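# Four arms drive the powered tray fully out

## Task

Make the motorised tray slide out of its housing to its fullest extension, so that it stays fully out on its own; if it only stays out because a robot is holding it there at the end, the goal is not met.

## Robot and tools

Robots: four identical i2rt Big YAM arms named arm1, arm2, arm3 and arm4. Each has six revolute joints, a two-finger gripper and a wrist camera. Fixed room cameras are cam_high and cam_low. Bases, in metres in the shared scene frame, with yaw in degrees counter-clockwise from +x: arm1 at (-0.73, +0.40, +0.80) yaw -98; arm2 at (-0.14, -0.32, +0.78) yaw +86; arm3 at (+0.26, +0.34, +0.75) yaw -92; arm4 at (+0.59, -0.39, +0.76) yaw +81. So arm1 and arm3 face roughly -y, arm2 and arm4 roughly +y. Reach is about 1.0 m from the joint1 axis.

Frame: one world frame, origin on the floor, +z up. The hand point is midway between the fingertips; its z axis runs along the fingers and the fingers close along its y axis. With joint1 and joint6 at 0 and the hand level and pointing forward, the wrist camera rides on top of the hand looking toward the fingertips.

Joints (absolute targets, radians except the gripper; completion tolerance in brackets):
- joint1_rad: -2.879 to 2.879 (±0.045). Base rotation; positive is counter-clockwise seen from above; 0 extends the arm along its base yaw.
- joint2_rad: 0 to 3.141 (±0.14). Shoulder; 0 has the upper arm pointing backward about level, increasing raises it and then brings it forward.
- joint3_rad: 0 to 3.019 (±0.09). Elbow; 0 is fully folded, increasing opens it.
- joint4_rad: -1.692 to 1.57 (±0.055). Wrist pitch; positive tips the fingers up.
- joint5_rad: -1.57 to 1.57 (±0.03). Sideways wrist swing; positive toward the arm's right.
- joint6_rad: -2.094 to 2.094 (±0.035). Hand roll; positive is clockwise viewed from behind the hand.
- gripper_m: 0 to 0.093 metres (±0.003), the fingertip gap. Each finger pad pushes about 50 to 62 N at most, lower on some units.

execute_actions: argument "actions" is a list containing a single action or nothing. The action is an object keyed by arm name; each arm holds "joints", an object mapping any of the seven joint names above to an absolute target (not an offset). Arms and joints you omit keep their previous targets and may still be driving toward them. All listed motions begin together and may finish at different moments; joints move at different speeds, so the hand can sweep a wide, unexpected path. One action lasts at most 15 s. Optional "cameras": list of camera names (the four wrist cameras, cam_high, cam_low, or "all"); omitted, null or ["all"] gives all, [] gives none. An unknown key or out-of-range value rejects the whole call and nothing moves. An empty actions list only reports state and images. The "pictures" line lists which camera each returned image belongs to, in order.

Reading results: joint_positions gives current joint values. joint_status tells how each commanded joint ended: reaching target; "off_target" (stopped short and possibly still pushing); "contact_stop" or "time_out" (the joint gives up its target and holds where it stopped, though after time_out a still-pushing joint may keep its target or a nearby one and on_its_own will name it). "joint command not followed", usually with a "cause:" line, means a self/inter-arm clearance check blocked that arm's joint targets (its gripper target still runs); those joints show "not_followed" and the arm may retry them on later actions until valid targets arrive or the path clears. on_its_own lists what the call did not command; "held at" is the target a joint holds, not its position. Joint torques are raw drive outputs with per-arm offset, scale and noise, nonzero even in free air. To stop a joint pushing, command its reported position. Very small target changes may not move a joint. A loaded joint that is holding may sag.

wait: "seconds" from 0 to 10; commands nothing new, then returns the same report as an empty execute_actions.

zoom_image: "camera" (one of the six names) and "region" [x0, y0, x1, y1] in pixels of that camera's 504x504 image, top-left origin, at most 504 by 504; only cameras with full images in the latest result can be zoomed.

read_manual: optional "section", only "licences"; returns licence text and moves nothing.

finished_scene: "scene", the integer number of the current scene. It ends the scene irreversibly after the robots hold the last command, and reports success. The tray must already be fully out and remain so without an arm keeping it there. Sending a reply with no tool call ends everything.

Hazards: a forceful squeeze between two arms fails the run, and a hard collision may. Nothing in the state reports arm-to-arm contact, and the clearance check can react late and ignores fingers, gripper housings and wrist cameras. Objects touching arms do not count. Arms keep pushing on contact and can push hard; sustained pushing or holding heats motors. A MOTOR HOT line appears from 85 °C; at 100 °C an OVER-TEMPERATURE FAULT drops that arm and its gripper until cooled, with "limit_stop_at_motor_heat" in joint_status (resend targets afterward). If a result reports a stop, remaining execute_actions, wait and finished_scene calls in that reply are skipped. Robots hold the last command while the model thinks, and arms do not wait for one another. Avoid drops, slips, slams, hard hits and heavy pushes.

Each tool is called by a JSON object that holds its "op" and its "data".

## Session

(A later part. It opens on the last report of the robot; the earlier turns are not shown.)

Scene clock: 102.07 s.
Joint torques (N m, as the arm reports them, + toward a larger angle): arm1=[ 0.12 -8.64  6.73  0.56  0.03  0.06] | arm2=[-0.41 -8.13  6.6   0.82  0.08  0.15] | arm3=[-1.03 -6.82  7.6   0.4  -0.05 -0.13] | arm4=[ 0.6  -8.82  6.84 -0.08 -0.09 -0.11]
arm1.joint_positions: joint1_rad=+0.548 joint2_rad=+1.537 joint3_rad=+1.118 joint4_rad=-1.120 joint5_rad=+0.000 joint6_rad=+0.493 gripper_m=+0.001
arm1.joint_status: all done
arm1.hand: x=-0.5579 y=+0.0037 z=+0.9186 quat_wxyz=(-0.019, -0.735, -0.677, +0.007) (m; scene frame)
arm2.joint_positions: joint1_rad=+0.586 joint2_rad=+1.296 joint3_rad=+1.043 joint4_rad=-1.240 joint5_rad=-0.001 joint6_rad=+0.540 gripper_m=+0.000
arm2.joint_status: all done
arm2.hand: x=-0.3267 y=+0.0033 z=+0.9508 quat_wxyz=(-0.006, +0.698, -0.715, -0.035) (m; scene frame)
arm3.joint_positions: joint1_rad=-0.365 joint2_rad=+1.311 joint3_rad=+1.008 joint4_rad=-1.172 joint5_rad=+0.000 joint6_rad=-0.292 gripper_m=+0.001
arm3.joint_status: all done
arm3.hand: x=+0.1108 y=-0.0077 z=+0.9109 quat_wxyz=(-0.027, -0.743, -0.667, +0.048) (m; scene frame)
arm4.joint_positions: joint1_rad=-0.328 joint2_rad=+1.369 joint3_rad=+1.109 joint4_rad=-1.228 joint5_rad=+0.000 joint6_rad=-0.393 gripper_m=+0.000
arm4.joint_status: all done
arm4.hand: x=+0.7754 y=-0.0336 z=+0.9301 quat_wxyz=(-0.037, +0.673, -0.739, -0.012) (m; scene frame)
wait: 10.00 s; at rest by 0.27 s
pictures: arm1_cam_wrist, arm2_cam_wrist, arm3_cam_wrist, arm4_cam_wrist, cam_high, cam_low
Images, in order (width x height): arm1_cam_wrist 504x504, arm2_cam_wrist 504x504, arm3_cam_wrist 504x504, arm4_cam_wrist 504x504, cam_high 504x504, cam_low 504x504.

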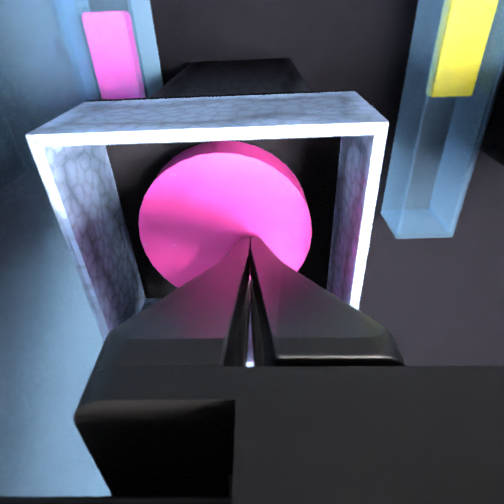

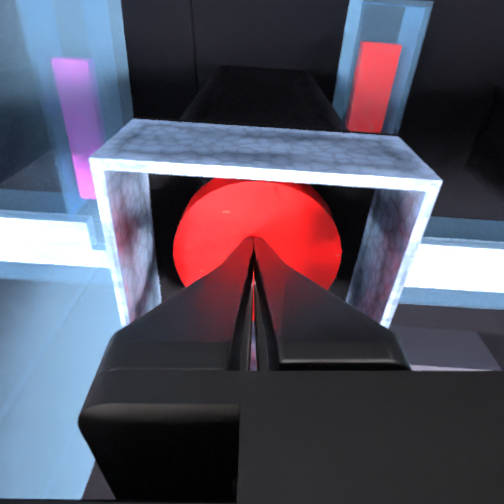

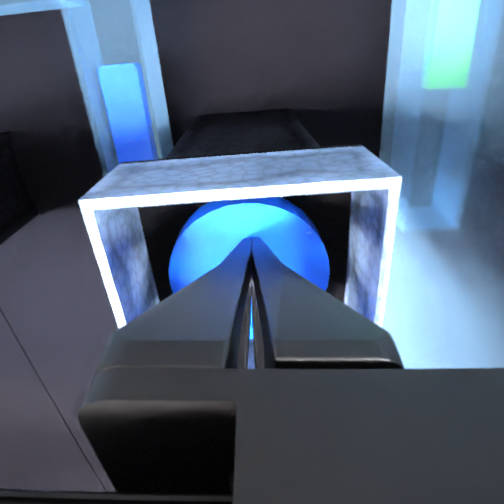

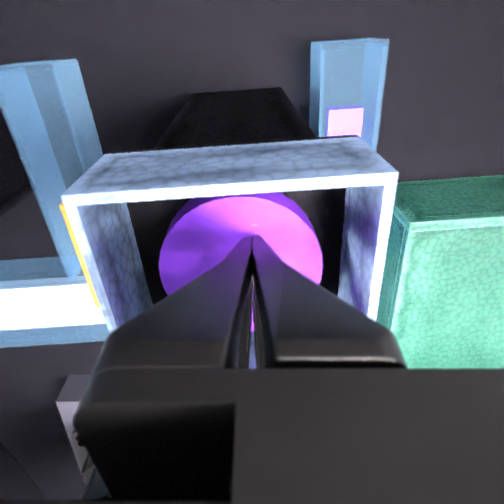

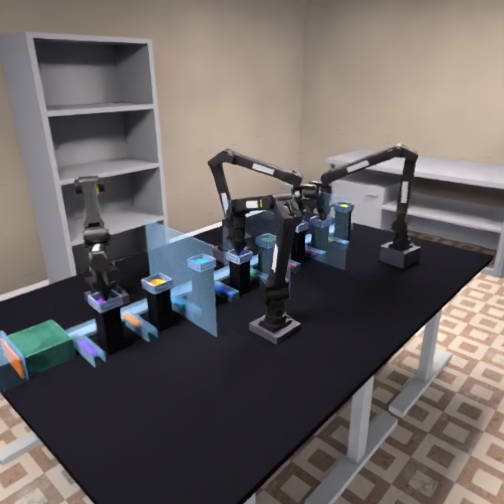

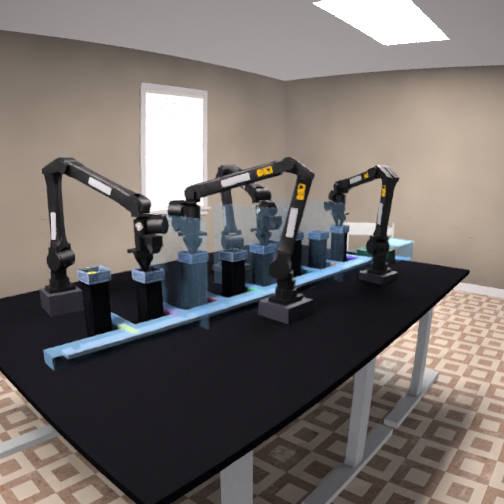

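Wait until fully retracted, then switch.

{"op": "wait", "data": {"seconds": 10}}

{"op": "wait", "data": {"seconds": 10}}

{"op": "execute_actions", "data": {"actions": [{"arm1":{"joints":{"joint2_rad":1.43,"joint3_rad":1.33,"joint4_rad":-1.37}},"arm2":{"joints":{"joint2_rad":1.25,"joint3_rad":1.22,"joint4_rad":-1.42}},"arm3":{"joints":{"joint2_rad":1.27,"joint3_rad":1.284,"joint4_rad":-1.5}},"arm4":{"joints":{"joint2_rad":1.325,"joint3_rad":1.33,"joint4_rad":-1.5}}}], "cameras": []}}

{"op": "execute_actions", "data": {"actions": [{"arm1":{"joints":{"joint1_rad":0.05,"joint6_rad":0,"joint2_rad":1.35,"joint3_rad":1.23}},"arm2":{"joints":{"joint1_rad":-0.07,"joint6_rad":0,"joint2_rad":1.14,"joint3_rad":1.04}},"arm3":{"joints":{"joint1_rad":0.24,"joint6_rad":0,"joint2_rad":1.25}},"arm4":{"joints":{"joint1_rad":0.25,"joint6_rad":0,"joint2_rad":1.27,"joint3_rad":1.22}}}], "cameras": []}}

{"op": "execute_actions", "data": {"actions": [{"arm1":{"joints":{"joint2_rad":1.4,"joint3_rad":0.99,"joint4_rad":-1.13}},"arm2":{"joints":{"joint2_rad":1.18,"joint3_rad":0.785,"joint4_rad":-1.14}},"arm3":{"joints":{"joint2_rad":1.28,"joint3_rad":1.0,"joint4_rad":-1.26}},"arm4":{"joints":{"joint2_rad":1.315,"joint3_rad":0.955,"joint4_rad":-1.18}}}]}}

{"op": "wait", "data": {"seconds": 10}}

Scene clock: 127.47 s.
Joint torques (N m, as the arm reports them, + toward a larger angle): arm1=[ 0.03 -8.62  6.66  0.56  0.04  0.06] | arm2=[-0.38 -8.16  6.6   0.81  0.07  0.14] | arm3=[-1.01 -6.91  7.58  0.44 -0.05 -0.12] | arm4=[ 0.65 -8.78  6.84 -0.07 -0.09 -0.11]
arm1.joint_positions: joint1_rad=+0.548 joint2_rad=+1.537 joint3_rad=+1.118 joint4_rad=-1.120 joint5_rad=+0.000 joint6_rad=+0.493 gripper_m=+0.001
arm1.joint_status: all done
arm1.hand: x=-0.5579 y=+0.0037 z=+0.9186 quat_wxyz=(-0.019, -0.735, -0.677, +0.007) (m; scene frame)
arm2.joint_positions: joint1_rad=+0.586 joint2_rad=+1.296 joint3_rad=+1.043 joint4_rad=-1.240 joint5_rad=-0.001 joint6_rad=+0.540 gripper_m=+0.000
arm2.joint_status: all done
arm2.hand: x=-0.3267 y=+0.0033 z=+0.9508 quat_wxyz=(-0.006, +0.698, -0.715, -0.035) (m; scene frame)
arm3.joint_positions: joint1_rad=-0.365 joint2_rad=+1.311 joint3_rad=+1.008 joint4_rad=-1.172 joint5_rad=+0.000 joint6_rad=-0.292 gripper_m=+0.001
arm3.joint_status: all done
arm3.hand: x=+0.1108 y=-0.0077 z=+0.9109 quat_wxyz=(-0.027, -0.743, -0.667, +0.048) (m; scene frame)
arm4.joint_positions: joint1_rad=-0.328 joint2_rad=+1.369 joint3_rad=+1.109 joint4_rad=-1.228 joint5_rad=+0.000 joint6_rad=-0.393 gripper_m=+0.000
arm4.joint_status: all done
arm4.hand: x=+0.7754 y=-0.0336 z=+0.9301 quat_wxyz=(-0.037, +0.673, -0.739, -0.012) (m; scene frame)
wait: 10.00 s; at rest from the start
pictures: arm1_cam_wrist, arm2_cam_wrist, arm3_cam_wrist, arm4_cam_wrist, cam_high, cam_low
Images, in order (width x height): arm1_cam_wrist 504x504, arm2_cam_wrist 504x504, arm3_cam_wrist 504x504, arm4_cam_wrist 504x504, cam_high 504x504, cam_low 504x504.

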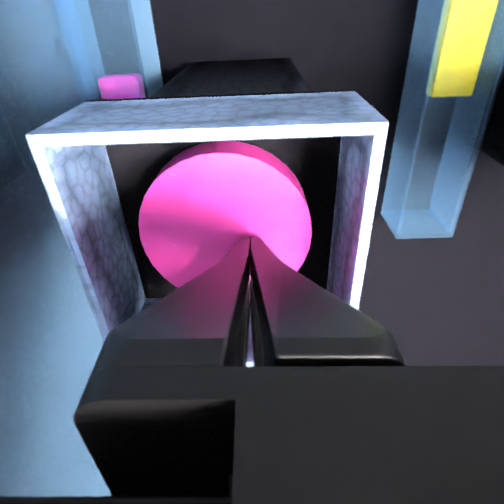

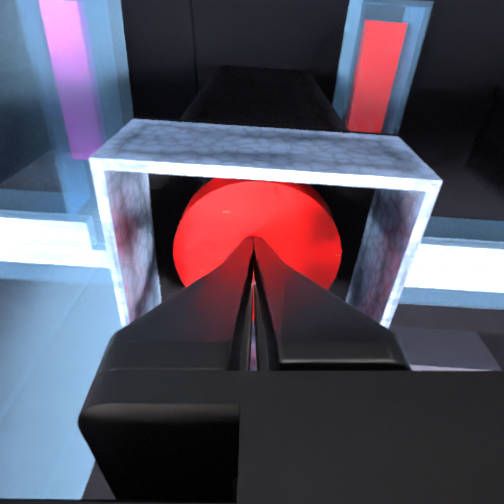

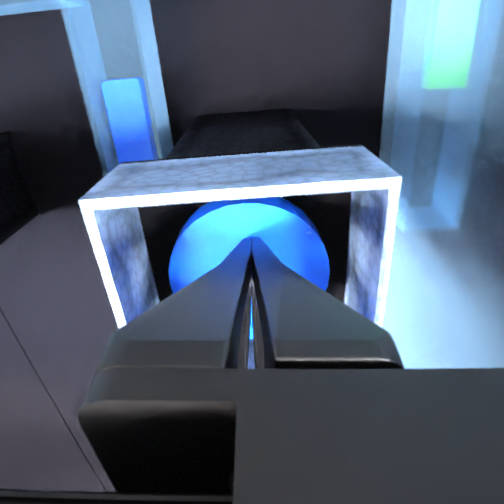

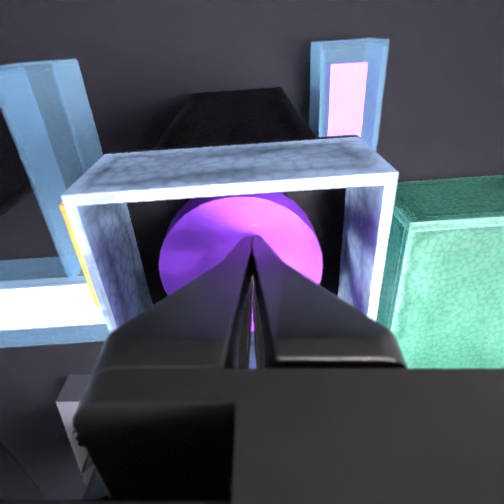

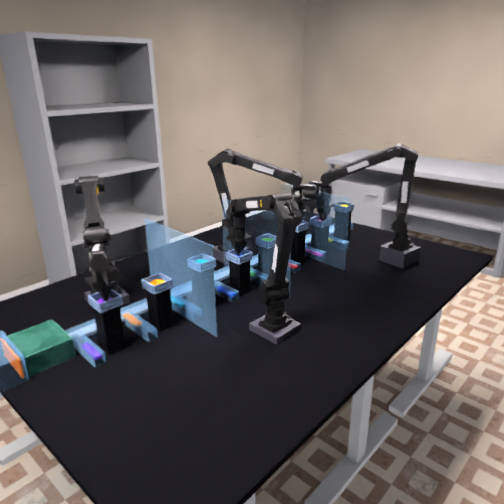

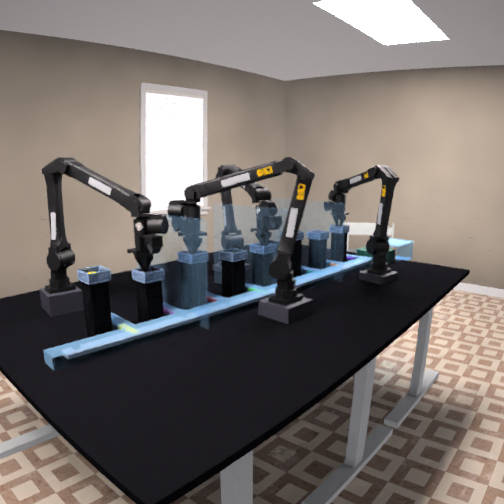

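Scene clock: 137.47 s.
Joint torques (N m, as the arm reports them, + toward a larger angle): arm1=[ 0.31 -8.72  6.72  0.51  0.04  0.06] | arm2=[-0.46 -8.11  6.58  0.82  0.08  0.14] | arm3=[-1.01 -6.91  7.6   0.42 -0.05 -0.12] | arm4=[ 0.58 -8.77  6.82 -0.08 -0.09 -0.11]
arm1.joint_positions: joint1_rad=+0.548 joint2_rad=+1.537 joint3_rad=+1.118 joint4_rad=-1.120 joint5_rad=+0.000 joint6_rad=+0.493 gripper_m=+0.001
arm1.joint_status: all done
arm1.hand: x=-0.5579 y=+0.0037 z=+0.9186 quat_wxyz=(-0.019, -0.735, -0.677, +0.007) (m; scene frame)
arm2.joint_positions: joint1_rad=+0.586 joint2_rad=+1.296 joint3_rad=+1.043 joint4_rad=-1.240 joint5_rad=-0.001 joint6_rad=+0.540 gripper_m=+0.000
arm2.joint_status: all done
arm2.hand: x=-0.3267 y=+0.0033 z=+0.9508 quat_wxyz=(-0.006, +0.698, -0.715, -0.035) (m; scene frame)
arm3.joint_positions: joint1_rad=-0.365 joint2_rad=+1.311 joint3_rad=+1.008 joint4_rad=-1.172 joint5_rad=+0.000 joint6_rad=-0.292 gripper_m=+0.001
arm3.joint_status: all done
arm3.hand: x=+0.1108 y=-0.0077 z=+0.9109 quat_wxyz=(-0.027, -0.743, -0.667, +0.048) (m; scene frame)
arm4.joint_positions: joint1_rad=-0.328 joint2_rad=+1.369 joint3_rad=+1.109 joint4_rad=-1.228 joint5_rad=+0.000 joint6_rad=-0.393 gripper_m=+0.000
arm4.joint_status: all done
arm4.hand: x=+0.7754 y=-0.0336 z=+0.9301 quat_wxyz=(-0.037, +0.673, -0.739, -0.012) (m; scene frame)
wait: 10.00 s; at rest by 0.27 s
pictures: arm1_cam_wrist, arm2_cam_wrist, arm3_cam_wrist, arm4_cam_wrist, cam_high, cam_low
Images, in order (width x height): arm1_cam_wrist 504x504, arm2_cam_wrist 504x504, arm3_cam_wrist 504x504, arm4_cam_wrist 504x504, cam_high 504x504, cam_low 504x504.

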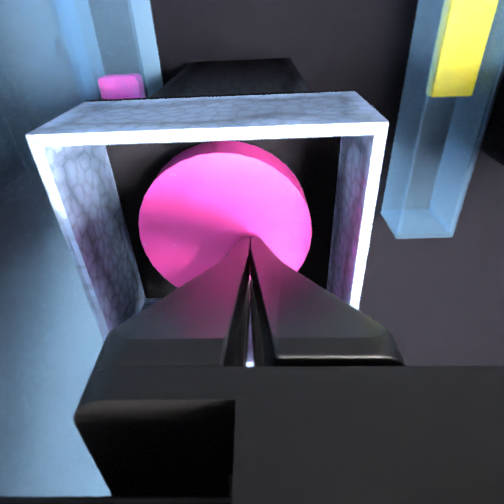

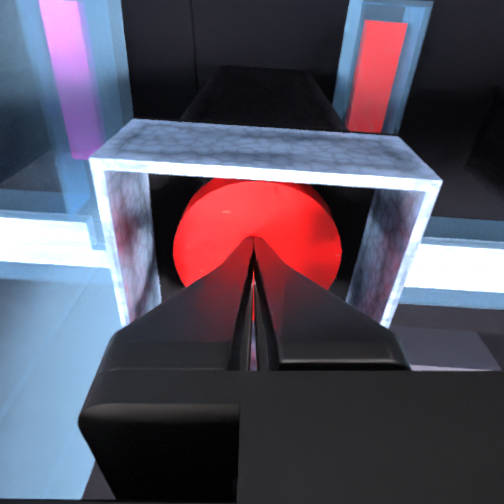

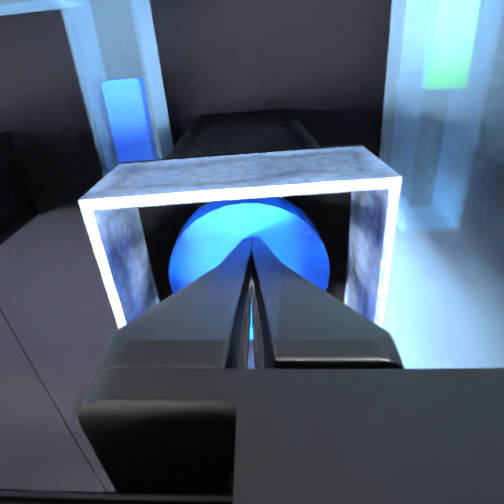

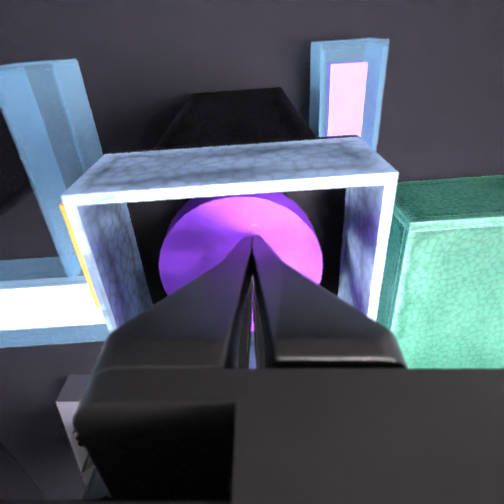

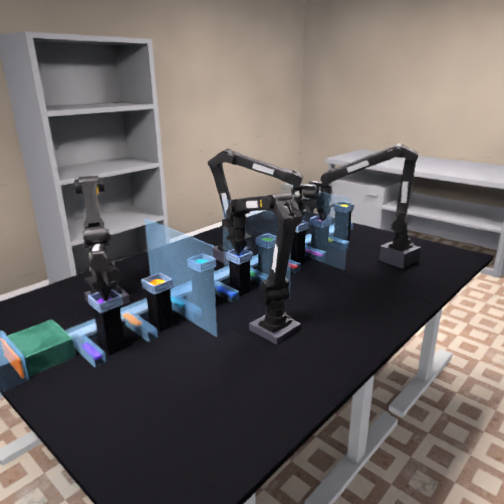

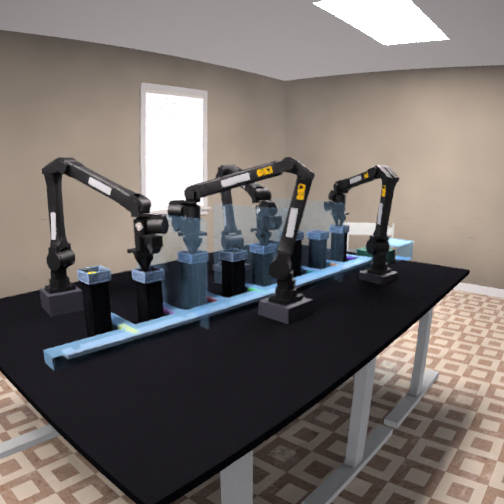

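Scene clock: 138.57 s.
Joint torques (N m, as the arm reports them, + toward a larger angle): arm1=[ 0.28 -8.12 12.04  0.3   0.05  0.07] | arm2=[ -0.45 -10.7   13.8    0.38   0.08   0.14] | arm3=[-1.04 -7.85 14.09 -0.07 -0.05 -0.12] | arm4=[  0.63 -10.02  13.99  -0.47  -0.09  -0.12]
arm1.joint_positions: joint1_rad=+0.548 joint2_rad=+1.416 joint3_rad=+1.305 joint4_rad=-1.362 joint5_rad=+0.000 joint6_rad=+0.493 gripper_m=+0.001
arm1.joint_status: all done
arm1.hand: x=-0.5580 y=+0.0042 z=+1.0365 quat_wxyz=(-0.050, -0.734, -0.677, +0.018) (m; scene frame)
arm2.joint_positions: joint1_rad=+0.586 joint2_rad=+1.259 joint3_rad=+1.180 joint4_rad=-1.411 joint5_rad=-0.001 joint6_rad=+0.540 gripper_m=+0.000
arm2.joint_status: all done
arm2.hand: x=-0.3253 y=+0.0017 z=+1.0147 quat_wxyz=(-0.006, +0.698, -0.715, -0.037) (m; scene frame)
arm3.joint_positions: joint1_rad=-0.365 joint2_rad=+1.265 joint3_rad=+1.252 joint4_rad=-1.490 joint5_rad=+0.000 joint6_rad=-0.292 gripper_m=+0.001
arm3.joint_status: all done
arm3.hand: x=+0.1133 y=+0.0006 z=+1.0172 quat_wxyz=(-0.021, -0.743, -0.668, +0.035) (m; scene frame)
arm4.joint_positions: joint1_rad=-0.328 joint2_rad=+1.324 joint3_rad=+1.288 joint4_rad=-1.492 joint5_rad=+0.000 joint6_rad=-0.393 gripper_m=+0.000
arm4.joint_status: all done
arm4.hand: x=+0.7688 y=-0.0459 z=+1.0130 quat_wxyz=(-0.018, +0.673, -0.739, -0.006) (m; scene frame)
pictures: none
No camera images: the call's "cameras" was empty. Leave "cameras" out to get every camera's image.

Scene clock: 140.13 s.
Joint torques (N m, as the arm reports them, + toward a larger angle): arm1=[-0.25 -9.6  10.03  0.36  0.   -0.08] | arm2=[-1.27 -7.17  9.56  0.53  0.02 -0.06] | arm3=[-0.28 -9.13 14.11 -0.04  0.    0.03] | arm4=[ 0.59 -9.29  9.91 -0.4  -0.06  0.07]
arm1.joint_positions: joint1_rad=+0.050 joint2_rad=+1.363 joint3_rad=+1.228 joint4_rad=-1.365 joint5_rad=+0.000 joint6_rad=+0.007 gripper_m=+0.001
arm1.joint_status: all done
arm1.hand: x=-0.7670 y=-0.0023 z=+1.0268 quat_wxyz=(-0.029, -0.739, -0.672, +0.029) (m; scene frame)
arm2.joint_positions: joint1_rad=-0.064 joint2_rad=+1.135 joint3_rad=+1.051 joint4_rad=-1.414 joint5_rad=-0.001 joint6_rad=+0.011 gripper_m=+0.000
arm2.joint_status: all done
arm2.hand: x=-0.0993 y=-0.0023 z=+1.0027 quat_wxyz=(-0.023, +0.653, -0.756, -0.022) (m; scene frame)
arm3.joint_positions: joint1_rad=+0.239 joint2_rad=+1.261 joint3_rad=+1.252 joint4_rad=-1.490 joint5_rad=+0.000 joint6_rad=-0.008 gripper_m=+0.001
arm3.joint_status: all done
arm3.hand: x=+0.3331 y=-0.0202 z=+1.0197 quat_wxyz=(-0.034, -0.627, -0.778, +0.028) (m; scene frame)
arm4.joint_positions: joint1_rad=+0.253 joint2_rad=+1.271 joint3_rad=+1.223 joint4_rad=-1.494 joint5_rad=+0.000 joint6_rad=-0.008 gripper_m=+0.000
arm4.joint_status: all done
arm4.hand: x=+0.5534 y=-0.0265 z=+1.0064 quat_wxyz=(-0.007, +0.742, -0.670, -0.009) (m; scene frame)
pictures: none
No camera images: the call's "cameras" was empty. Leave "cameras" out to get every camera's image.

Scene clock: 141.20 s.
Joint torques (N m, as the arm reports them, + toward a larger angle): arm1=[-0.29 -5.21  6.46  1.34  0.01 -0.08] | arm2=[-1.32 -3.42  5.75  2.47  0.02 -0.06] | arm3=[-0.32 -5.29  7.64  0.58  0.01  0.04] | arm4=[ 0.5  -5.57  6.58  1.32 -0.04  0.07]
arm1.joint_positions: joint1_rad=+0.050 joint2_rad=+1.359 joint3_rad=+1.026 joint4_rad=-1.147 joint5_rad=+0.000 joint6_rad=+0.007 gripper_m=+0.001
arm1.joint_status: all done
arm1.hand: x=-0.7655 y=+0.0110 z=+0.9536 quat_wxyz=(-0.036, -0.739, -0.672, +0.036) (m; scene frame)
arm2.joint_positions: joint1_rad=-0.064 joint2_rad=+1.139 joint3_rad=+0.837 joint4_rad=-1.171 joint5_rad=-0.001 joint6_rad=+0.011 gripper_m=+0.000
arm2.joint_status: all done
arm2.hand: x=-0.1006 y=-0.0111 z=+0.9224 quat_wxyz=(-0.033, +0.653, -0.756, -0.030) (m; scene frame)
arm3.joint_positions: joint1_rad=+0.239 joint2_rad=+1.246 joint3_rad=+1.040 joint4_rad=-1.266 joint5_rad=+0.000 joint6_rad=-0.008 gripper_m=+0.001
arm3.joint_status: all done
arm3.hand: x=+0.3319 y=-0.0144 z=+0.9450 quat_wxyz=(-0.045, -0.626, -0.777, +0.037) (m; scene frame)
arm4.joint_positions: joint1_rad=+0.253 joint2_rad=+1.273 joint3_rad=+0.991 joint4_rad=-1.207 joint5_rad=+0.000 joint6_rad=-0.007 gripper_m=+0.000
arm4.joint_status: all done
arm4.hand: x=+0.5533 y=-0.0275 z=+0.9195 quat_wxyz=(-0.025, +0.742, -0.670, -0.029) (m; scene frame)
pictures: arm1_cam_wrist, arm2_cam_wrist, arm3_cam_wrist, arm4_cam_wrist, cam_high, cam_low
Images, in order (width x height): arm1_cam_wrist 504x504, arm2_cam_wrist 504x504, arm3_cam_wrist 504x504, arm4_cam_wrist 504x504, cam_high 504x504, cam_low 504x504.

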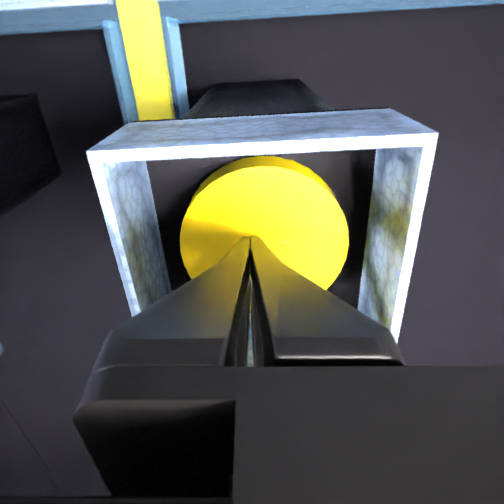

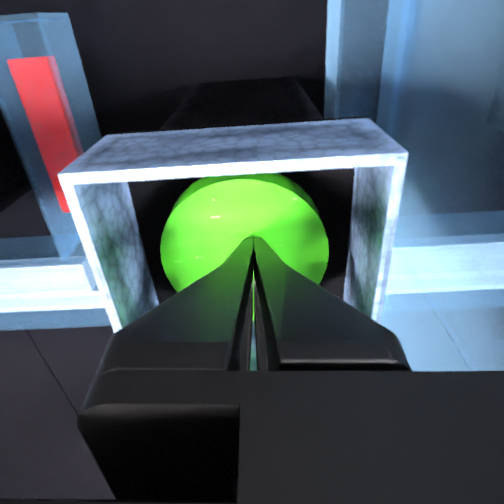

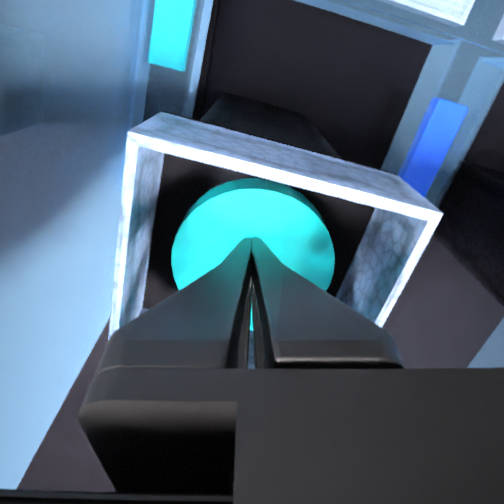

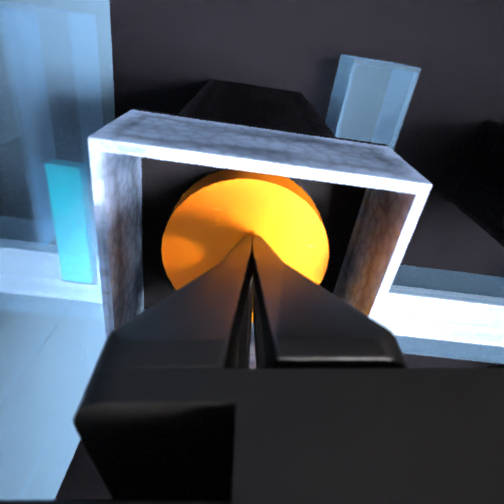

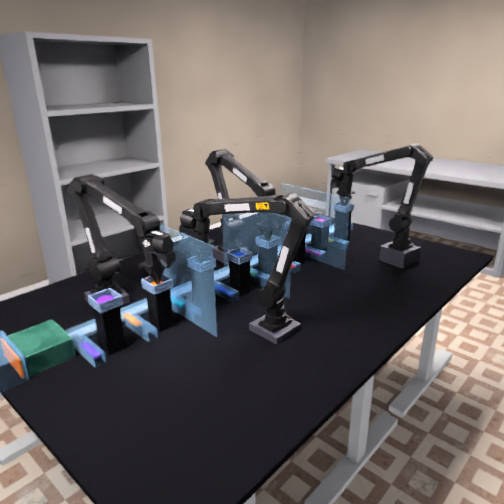

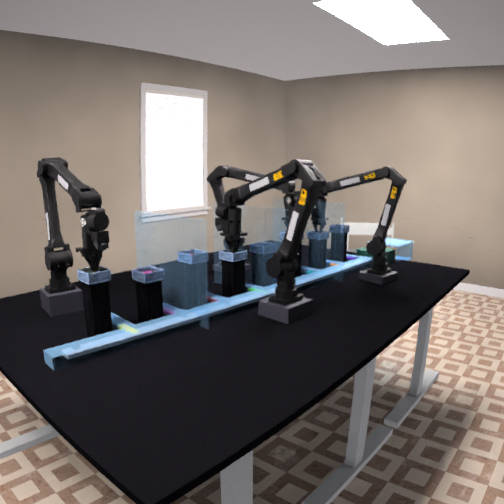

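Scene clock: 151.20 s.
Joint torques (N m, as the arm reports them, + toward a larger angle): arm1=[-0.09 -5.26  6.42  1.36  0.02 -0.07] | arm2=[-1.31 -3.45  5.76  2.46  0.02 -0.06] | arm3=[-0.32 -5.29  7.66  0.58  0.    0.04] | arm4=[ 0.5  -5.51  6.57  1.33 -0.04  0.07]
arm1.joint_positions: joint1_rad=+0.050 joint2_rad=+1.359 joint3_rad=+1.026 joint4_rad=-1.147 joint5_rad=+0.000 joint6_rad=+0.007 gripper_m=+0.001
arm1.joint_status: all done
arm1.hand: x=-0.7655 y=+0.0110 z=+0.9536 quat_wxyz=(-0.036, -0.739, -0.672, +0.036) (m; scene frame)
arm2.joint_positions: joint1_rad=-0.064 joint2_rad=+1.139 joint3_rad=+0.837 joint4_rad=-1.171 joint5_rad=-0.001 joint6_rad=+0.011 gripper_m=+0.000
arm2.joint_status: all done
arm2.hand: x=-0.1006 y=-0.0111 z=+0.9224 quat_wxyz=(-0.033, +0.653, -0.756, -0.030) (m; scene frame)
arm3.joint_positions: joint1_rad=+0.239 joint2_rad=+1.246 joint3_rad=+1.040 joint4_rad=-1.266 joint5_rad=+0.000 joint6_rad=-0.008 gripper_m=+0.001
arm3.joint_status: all done
arm3.hand: x=+0.3319 y=-0.0144 z=+0.9450 quat_wxyz=(-0.045, -0.626, -0.777, +0.037) (m; scene frame)
arm4.joint_positions: joint1_rad=+0.253 joint2_rad=+1.273 joint3_rad=+0.991 joint4_rad=-1.207 joint5_rad=+0.000 joint6_rad=-0.007 gripper_m=+0.000
arm4.joint_status: all done
arm4.hand: x=+0.5533 y=-0.0275 z=+0.9195 quat_wxyz=(-0.025, +0.742, -0.670, -0.029) (m; scene frame)
wait: 10.00 s; at rest by 0.27 s
pictures: arm1_cam_wrist, arm2_cam_wrist, arm3_cam_wrist, arm4_cam_wrist, cam_high, cam_low
Images, in order (width x height): arm1_cam_wrist 504x504, arm2_cam_wrist 504x504, arm3_cam_wrist 504x504, arm4_cam_wrist 504x504, cam_high 504x504, cam_low 504x504.

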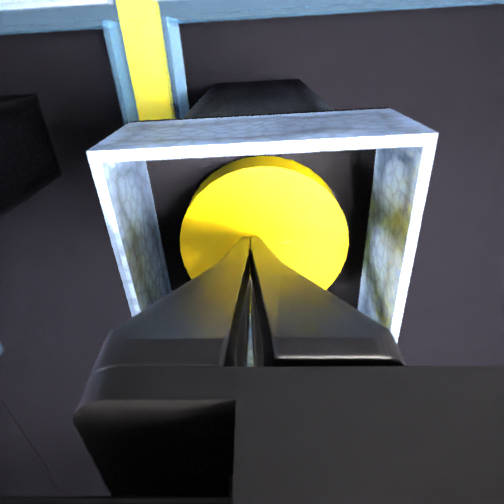

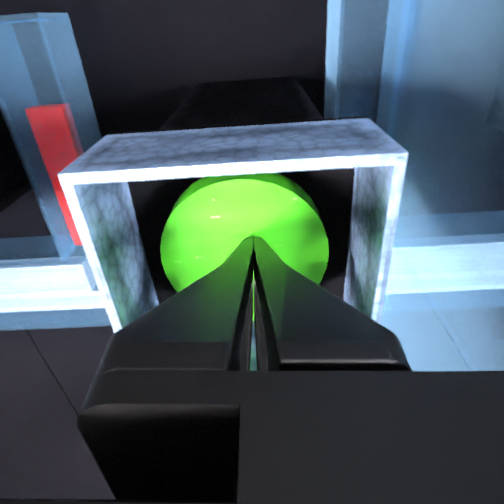

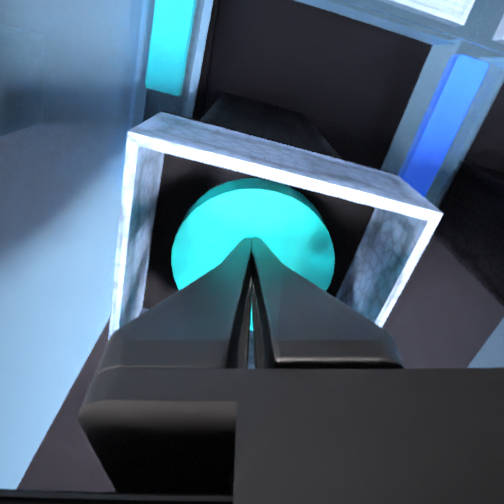

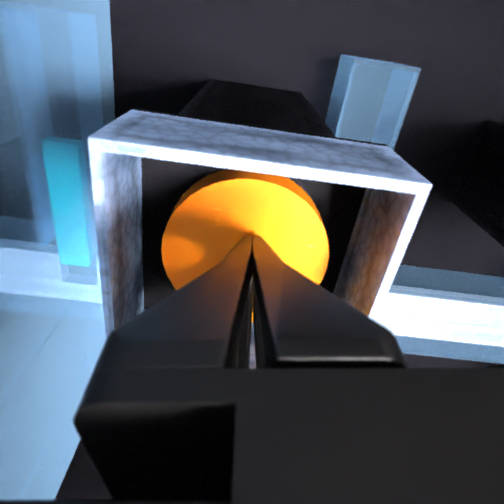

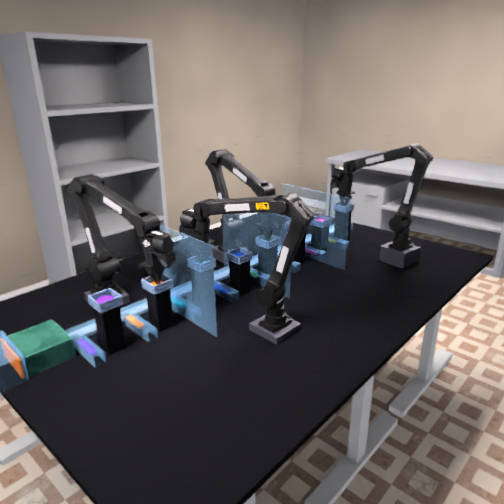

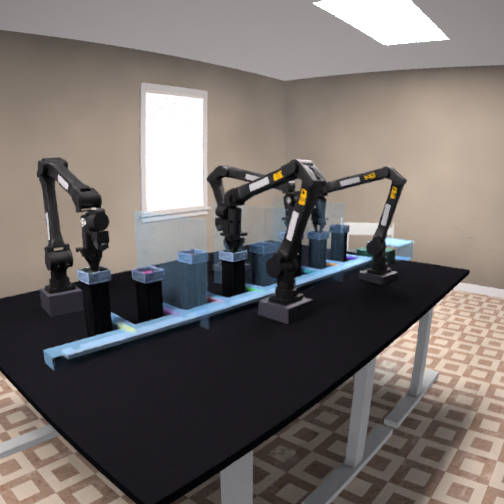

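{"op": "execute_actions", "data": {"actions": [{"arm1":{"joints":{"joint3_rad":0.94}}}]}}

{"op": "wait", "data": {"seconds": 5}}

Scene clock: 155.27 s.
Joint torques (N m, as the arm reports them, + toward a larger angle): arm1=[-0.15 -3.63  3.98  0.22  0.01 -0.09] | arm2=[-1.33 -3.42  5.75  2.46  0.03 -0.06] | arm3=[-0.32 -5.29  7.66  0.6   0.01  0.04] | arm4=[ 0.55 -5.58  6.58  1.32 -0.05  0.07]
arm1.joint_positions: joint1_rad=+0.050 joint2_rad=+1.341 joint3_rad=+1.005 joint4_rad=-1.119 joint5_rad=+0.000 joint6_rad=+0.007 gripper_m=+0.001
arm1.joint_status: all done
arm1.hand: x=-0.7654 y=+0.0122 z=+0.9527 quat_wxyz=(-0.044, -0.738, -0.672, +0.045) (m; scene frame)
arm2.joint_positions: joint1_rad=-0.064 joint2_rad=+1.139 joint3_rad=+0.837 joint4_rad=-1.171 joint5_rad=-0.001 joint6_rad=+0.011 gripper_m=+0.000
arm2.joint_status: not commanded
arm2.hand: x=-0.1006 y=-0.0111 z=+0.9224 quat_wxyz=(-0.033, +0.653, -0.756, -0.030) (m; scene frame)
arm3.joint_positions: joint1_rad=+0.239 joint2_rad=+1.246 joint3_rad=+1.040 joint4_rad=-1.266 joint5_rad=+0.000 joint6_rad=-0.008 gripper_m=+0.001
arm3.joint_status: not commanded
arm3.hand: x=+0.3319 y=-0.0144 z=+0.9450 quat_wxyz=(-0.045, -0.626, -0.777, +0.037) (m; scene frame)
arm4.joint_positions: joint1_rad=+0.253 joint2_rad=+1.273 joint3_rad=+0.991 joint4_rad=-1.207 joint5_rad=+0.000 joint6_rad=-0.007 gripper_m=+0.000
arm4.joint_status: not commanded
arm4.hand: x=+0.5533 y=-0.0275 z=+0.9195 quat_wxyz=(-0.025, +0.742, -0.670, -0.029) (m; scene frame)
pictures: arm1_cam_wrist, arm2_cam_wrist, arm3_cam_wrist, arm4_cam_wrist, cam_high, cam_low
Images, in order (width x height): arm1_cam_wrist 504x504, arm2_cam_wrist 504x504, arm3_cam_wrist 504x504, arm4_cam_wrist 504x504, cam_high 504x504, cam_low 504x504.

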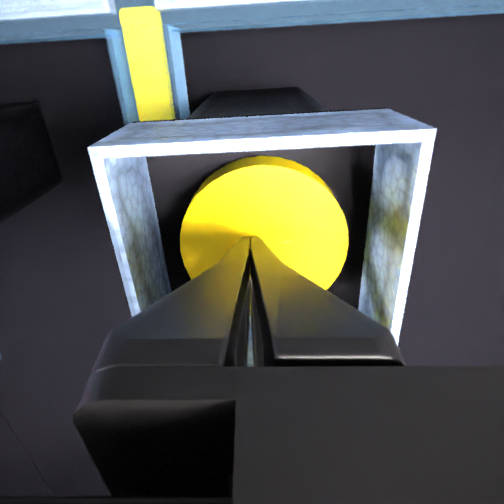

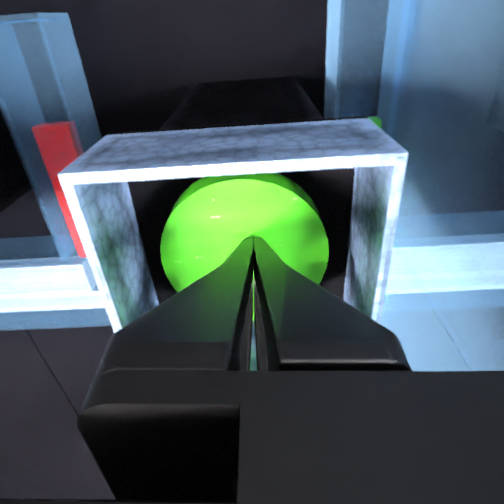

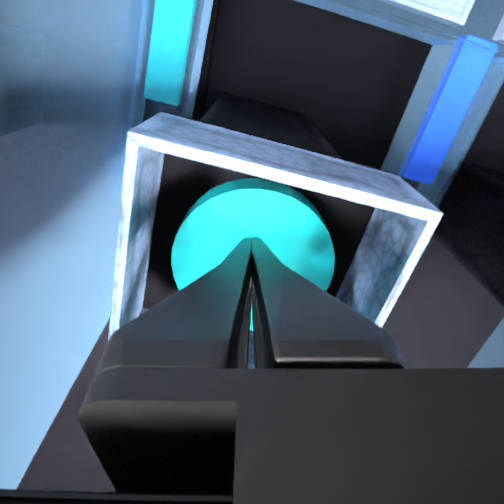

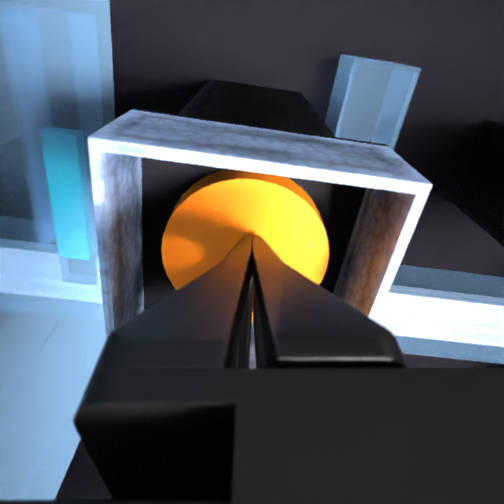

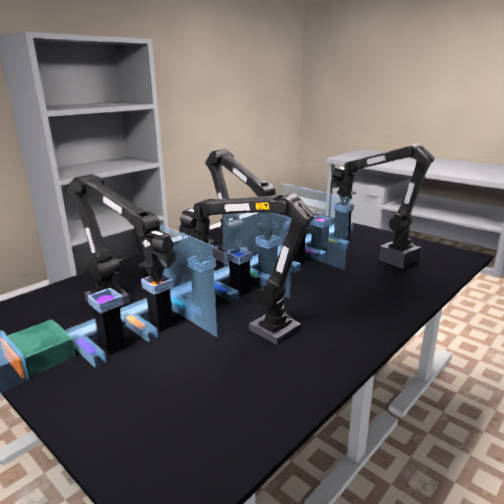

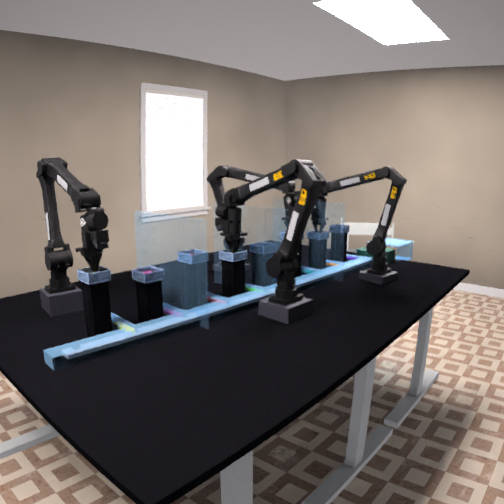

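Scene clock: 160.27 s.
Joint torques (N m, as the arm reports them, + toward a larger angle): arm1=[-0.3  -3.78  3.97  0.25  0.   -0.06] | arm2=[-1.28 -3.41  5.75  2.47  0.02 -0.06] | arm3=[-0.3  -5.29  7.64  0.59  0.    0.04] | arm4=[ 0.57 -5.56  6.58  1.33 -0.04  0.07]
arm1.joint_positions: joint1_rad=+0.050 joint2_rad=+1.341 joint3_rad=+1.005 joint4_rad=-1.119 joint5_rad=+0.000 joint6_rad=+0.007 gripper_m=+0.001
arm1.joint_status: all done
arm1.hand: x=-0.7654 y=+0.0122 z=+0.9527 quat_wxyz=(-0.044, -0.738, -0.672, +0.045) (m; scene frame)
arm2.joint_positions: joint1_rad=-0.064 joint2_rad=+1.139 joint3_rad=+0.837 joint4_rad=-1.171 joint5_rad=-0.001 joint6_rad=+0.011 gripper_m=+0.000
arm2.joint_status: not commanded
arm2.hand: x=-0.1006 y=-0.0111 z=+0.9224 quat_wxyz=(-0.033, +0.653, -0.756, -0.030) (m; scene frame)
arm3.joint_positions: joint1_rad=+0.239 joint2_rad=+1.246 joint3_rad=+1.040 joint4_rad=-1.266 joint5_rad=+0.000 joint6_rad=-0.008 gripper_m=+0.001
arm3.joint_status: not commanded
arm3.hand: x=+0.3319 y=-0.0144 z=+0.9450 quat_wxyz=(-0.045, -0.626, -0.777, +0.037) (m; scene frame)
arm4.joint_positions: joint1_rad=+0.253 joint2_rad=+1.273 joint3_rad=+0.991 joint4_rad=-1.207 joint5_rad=+0.000 joint6_rad=-0.007 gripper_m=+0.000
arm4.joint_status: not commanded
arm4.hand: x=+0.5533 y=-0.0275 z=+0.9195 quat_wxyz=(-0.025, +0.742, -0.670, -0.029) (m; scene frame)
wait: 5.00 s; at rest by 0.27 s
pictures: arm1_cam_wrist, arm2_cam_wrist, arm3_cam_wrist, arm4_cam_wrist, cam_high, cam_low
Images, in order (width x height): arm1_cam_wrist 504x504, arm2_cam_wrist 504x504, arm3_cam_wrist 504x504, arm4_cam_wrist 504x504, cam_high 504x504, cam_low 504x504.

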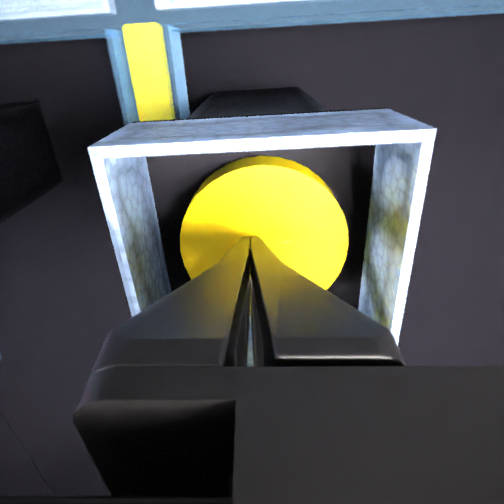

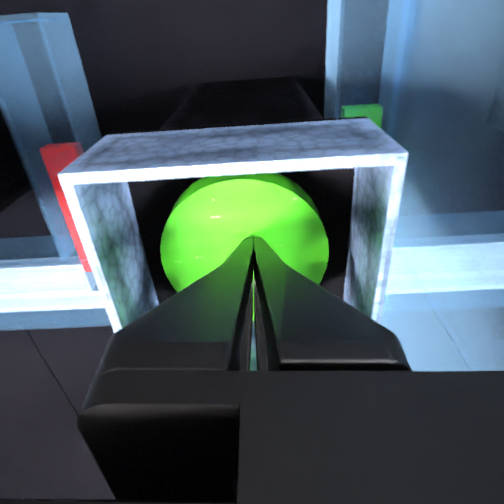

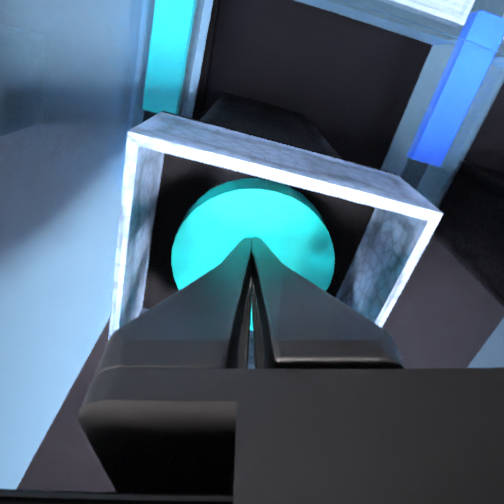

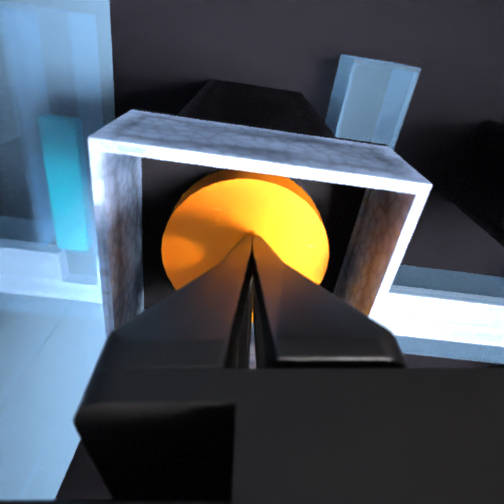

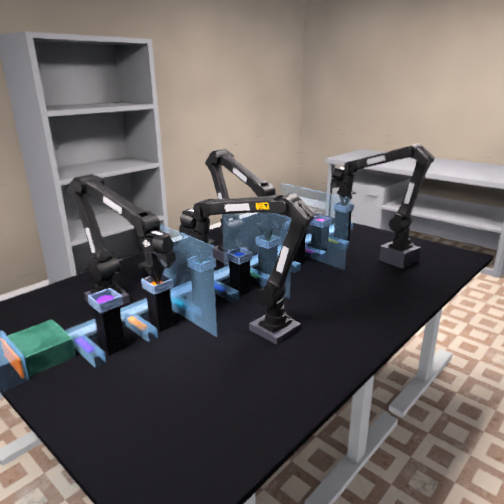

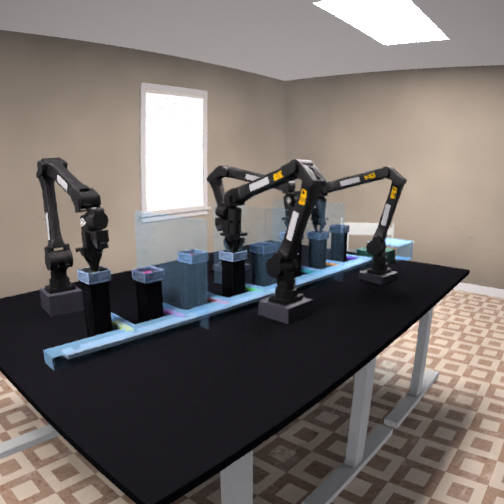

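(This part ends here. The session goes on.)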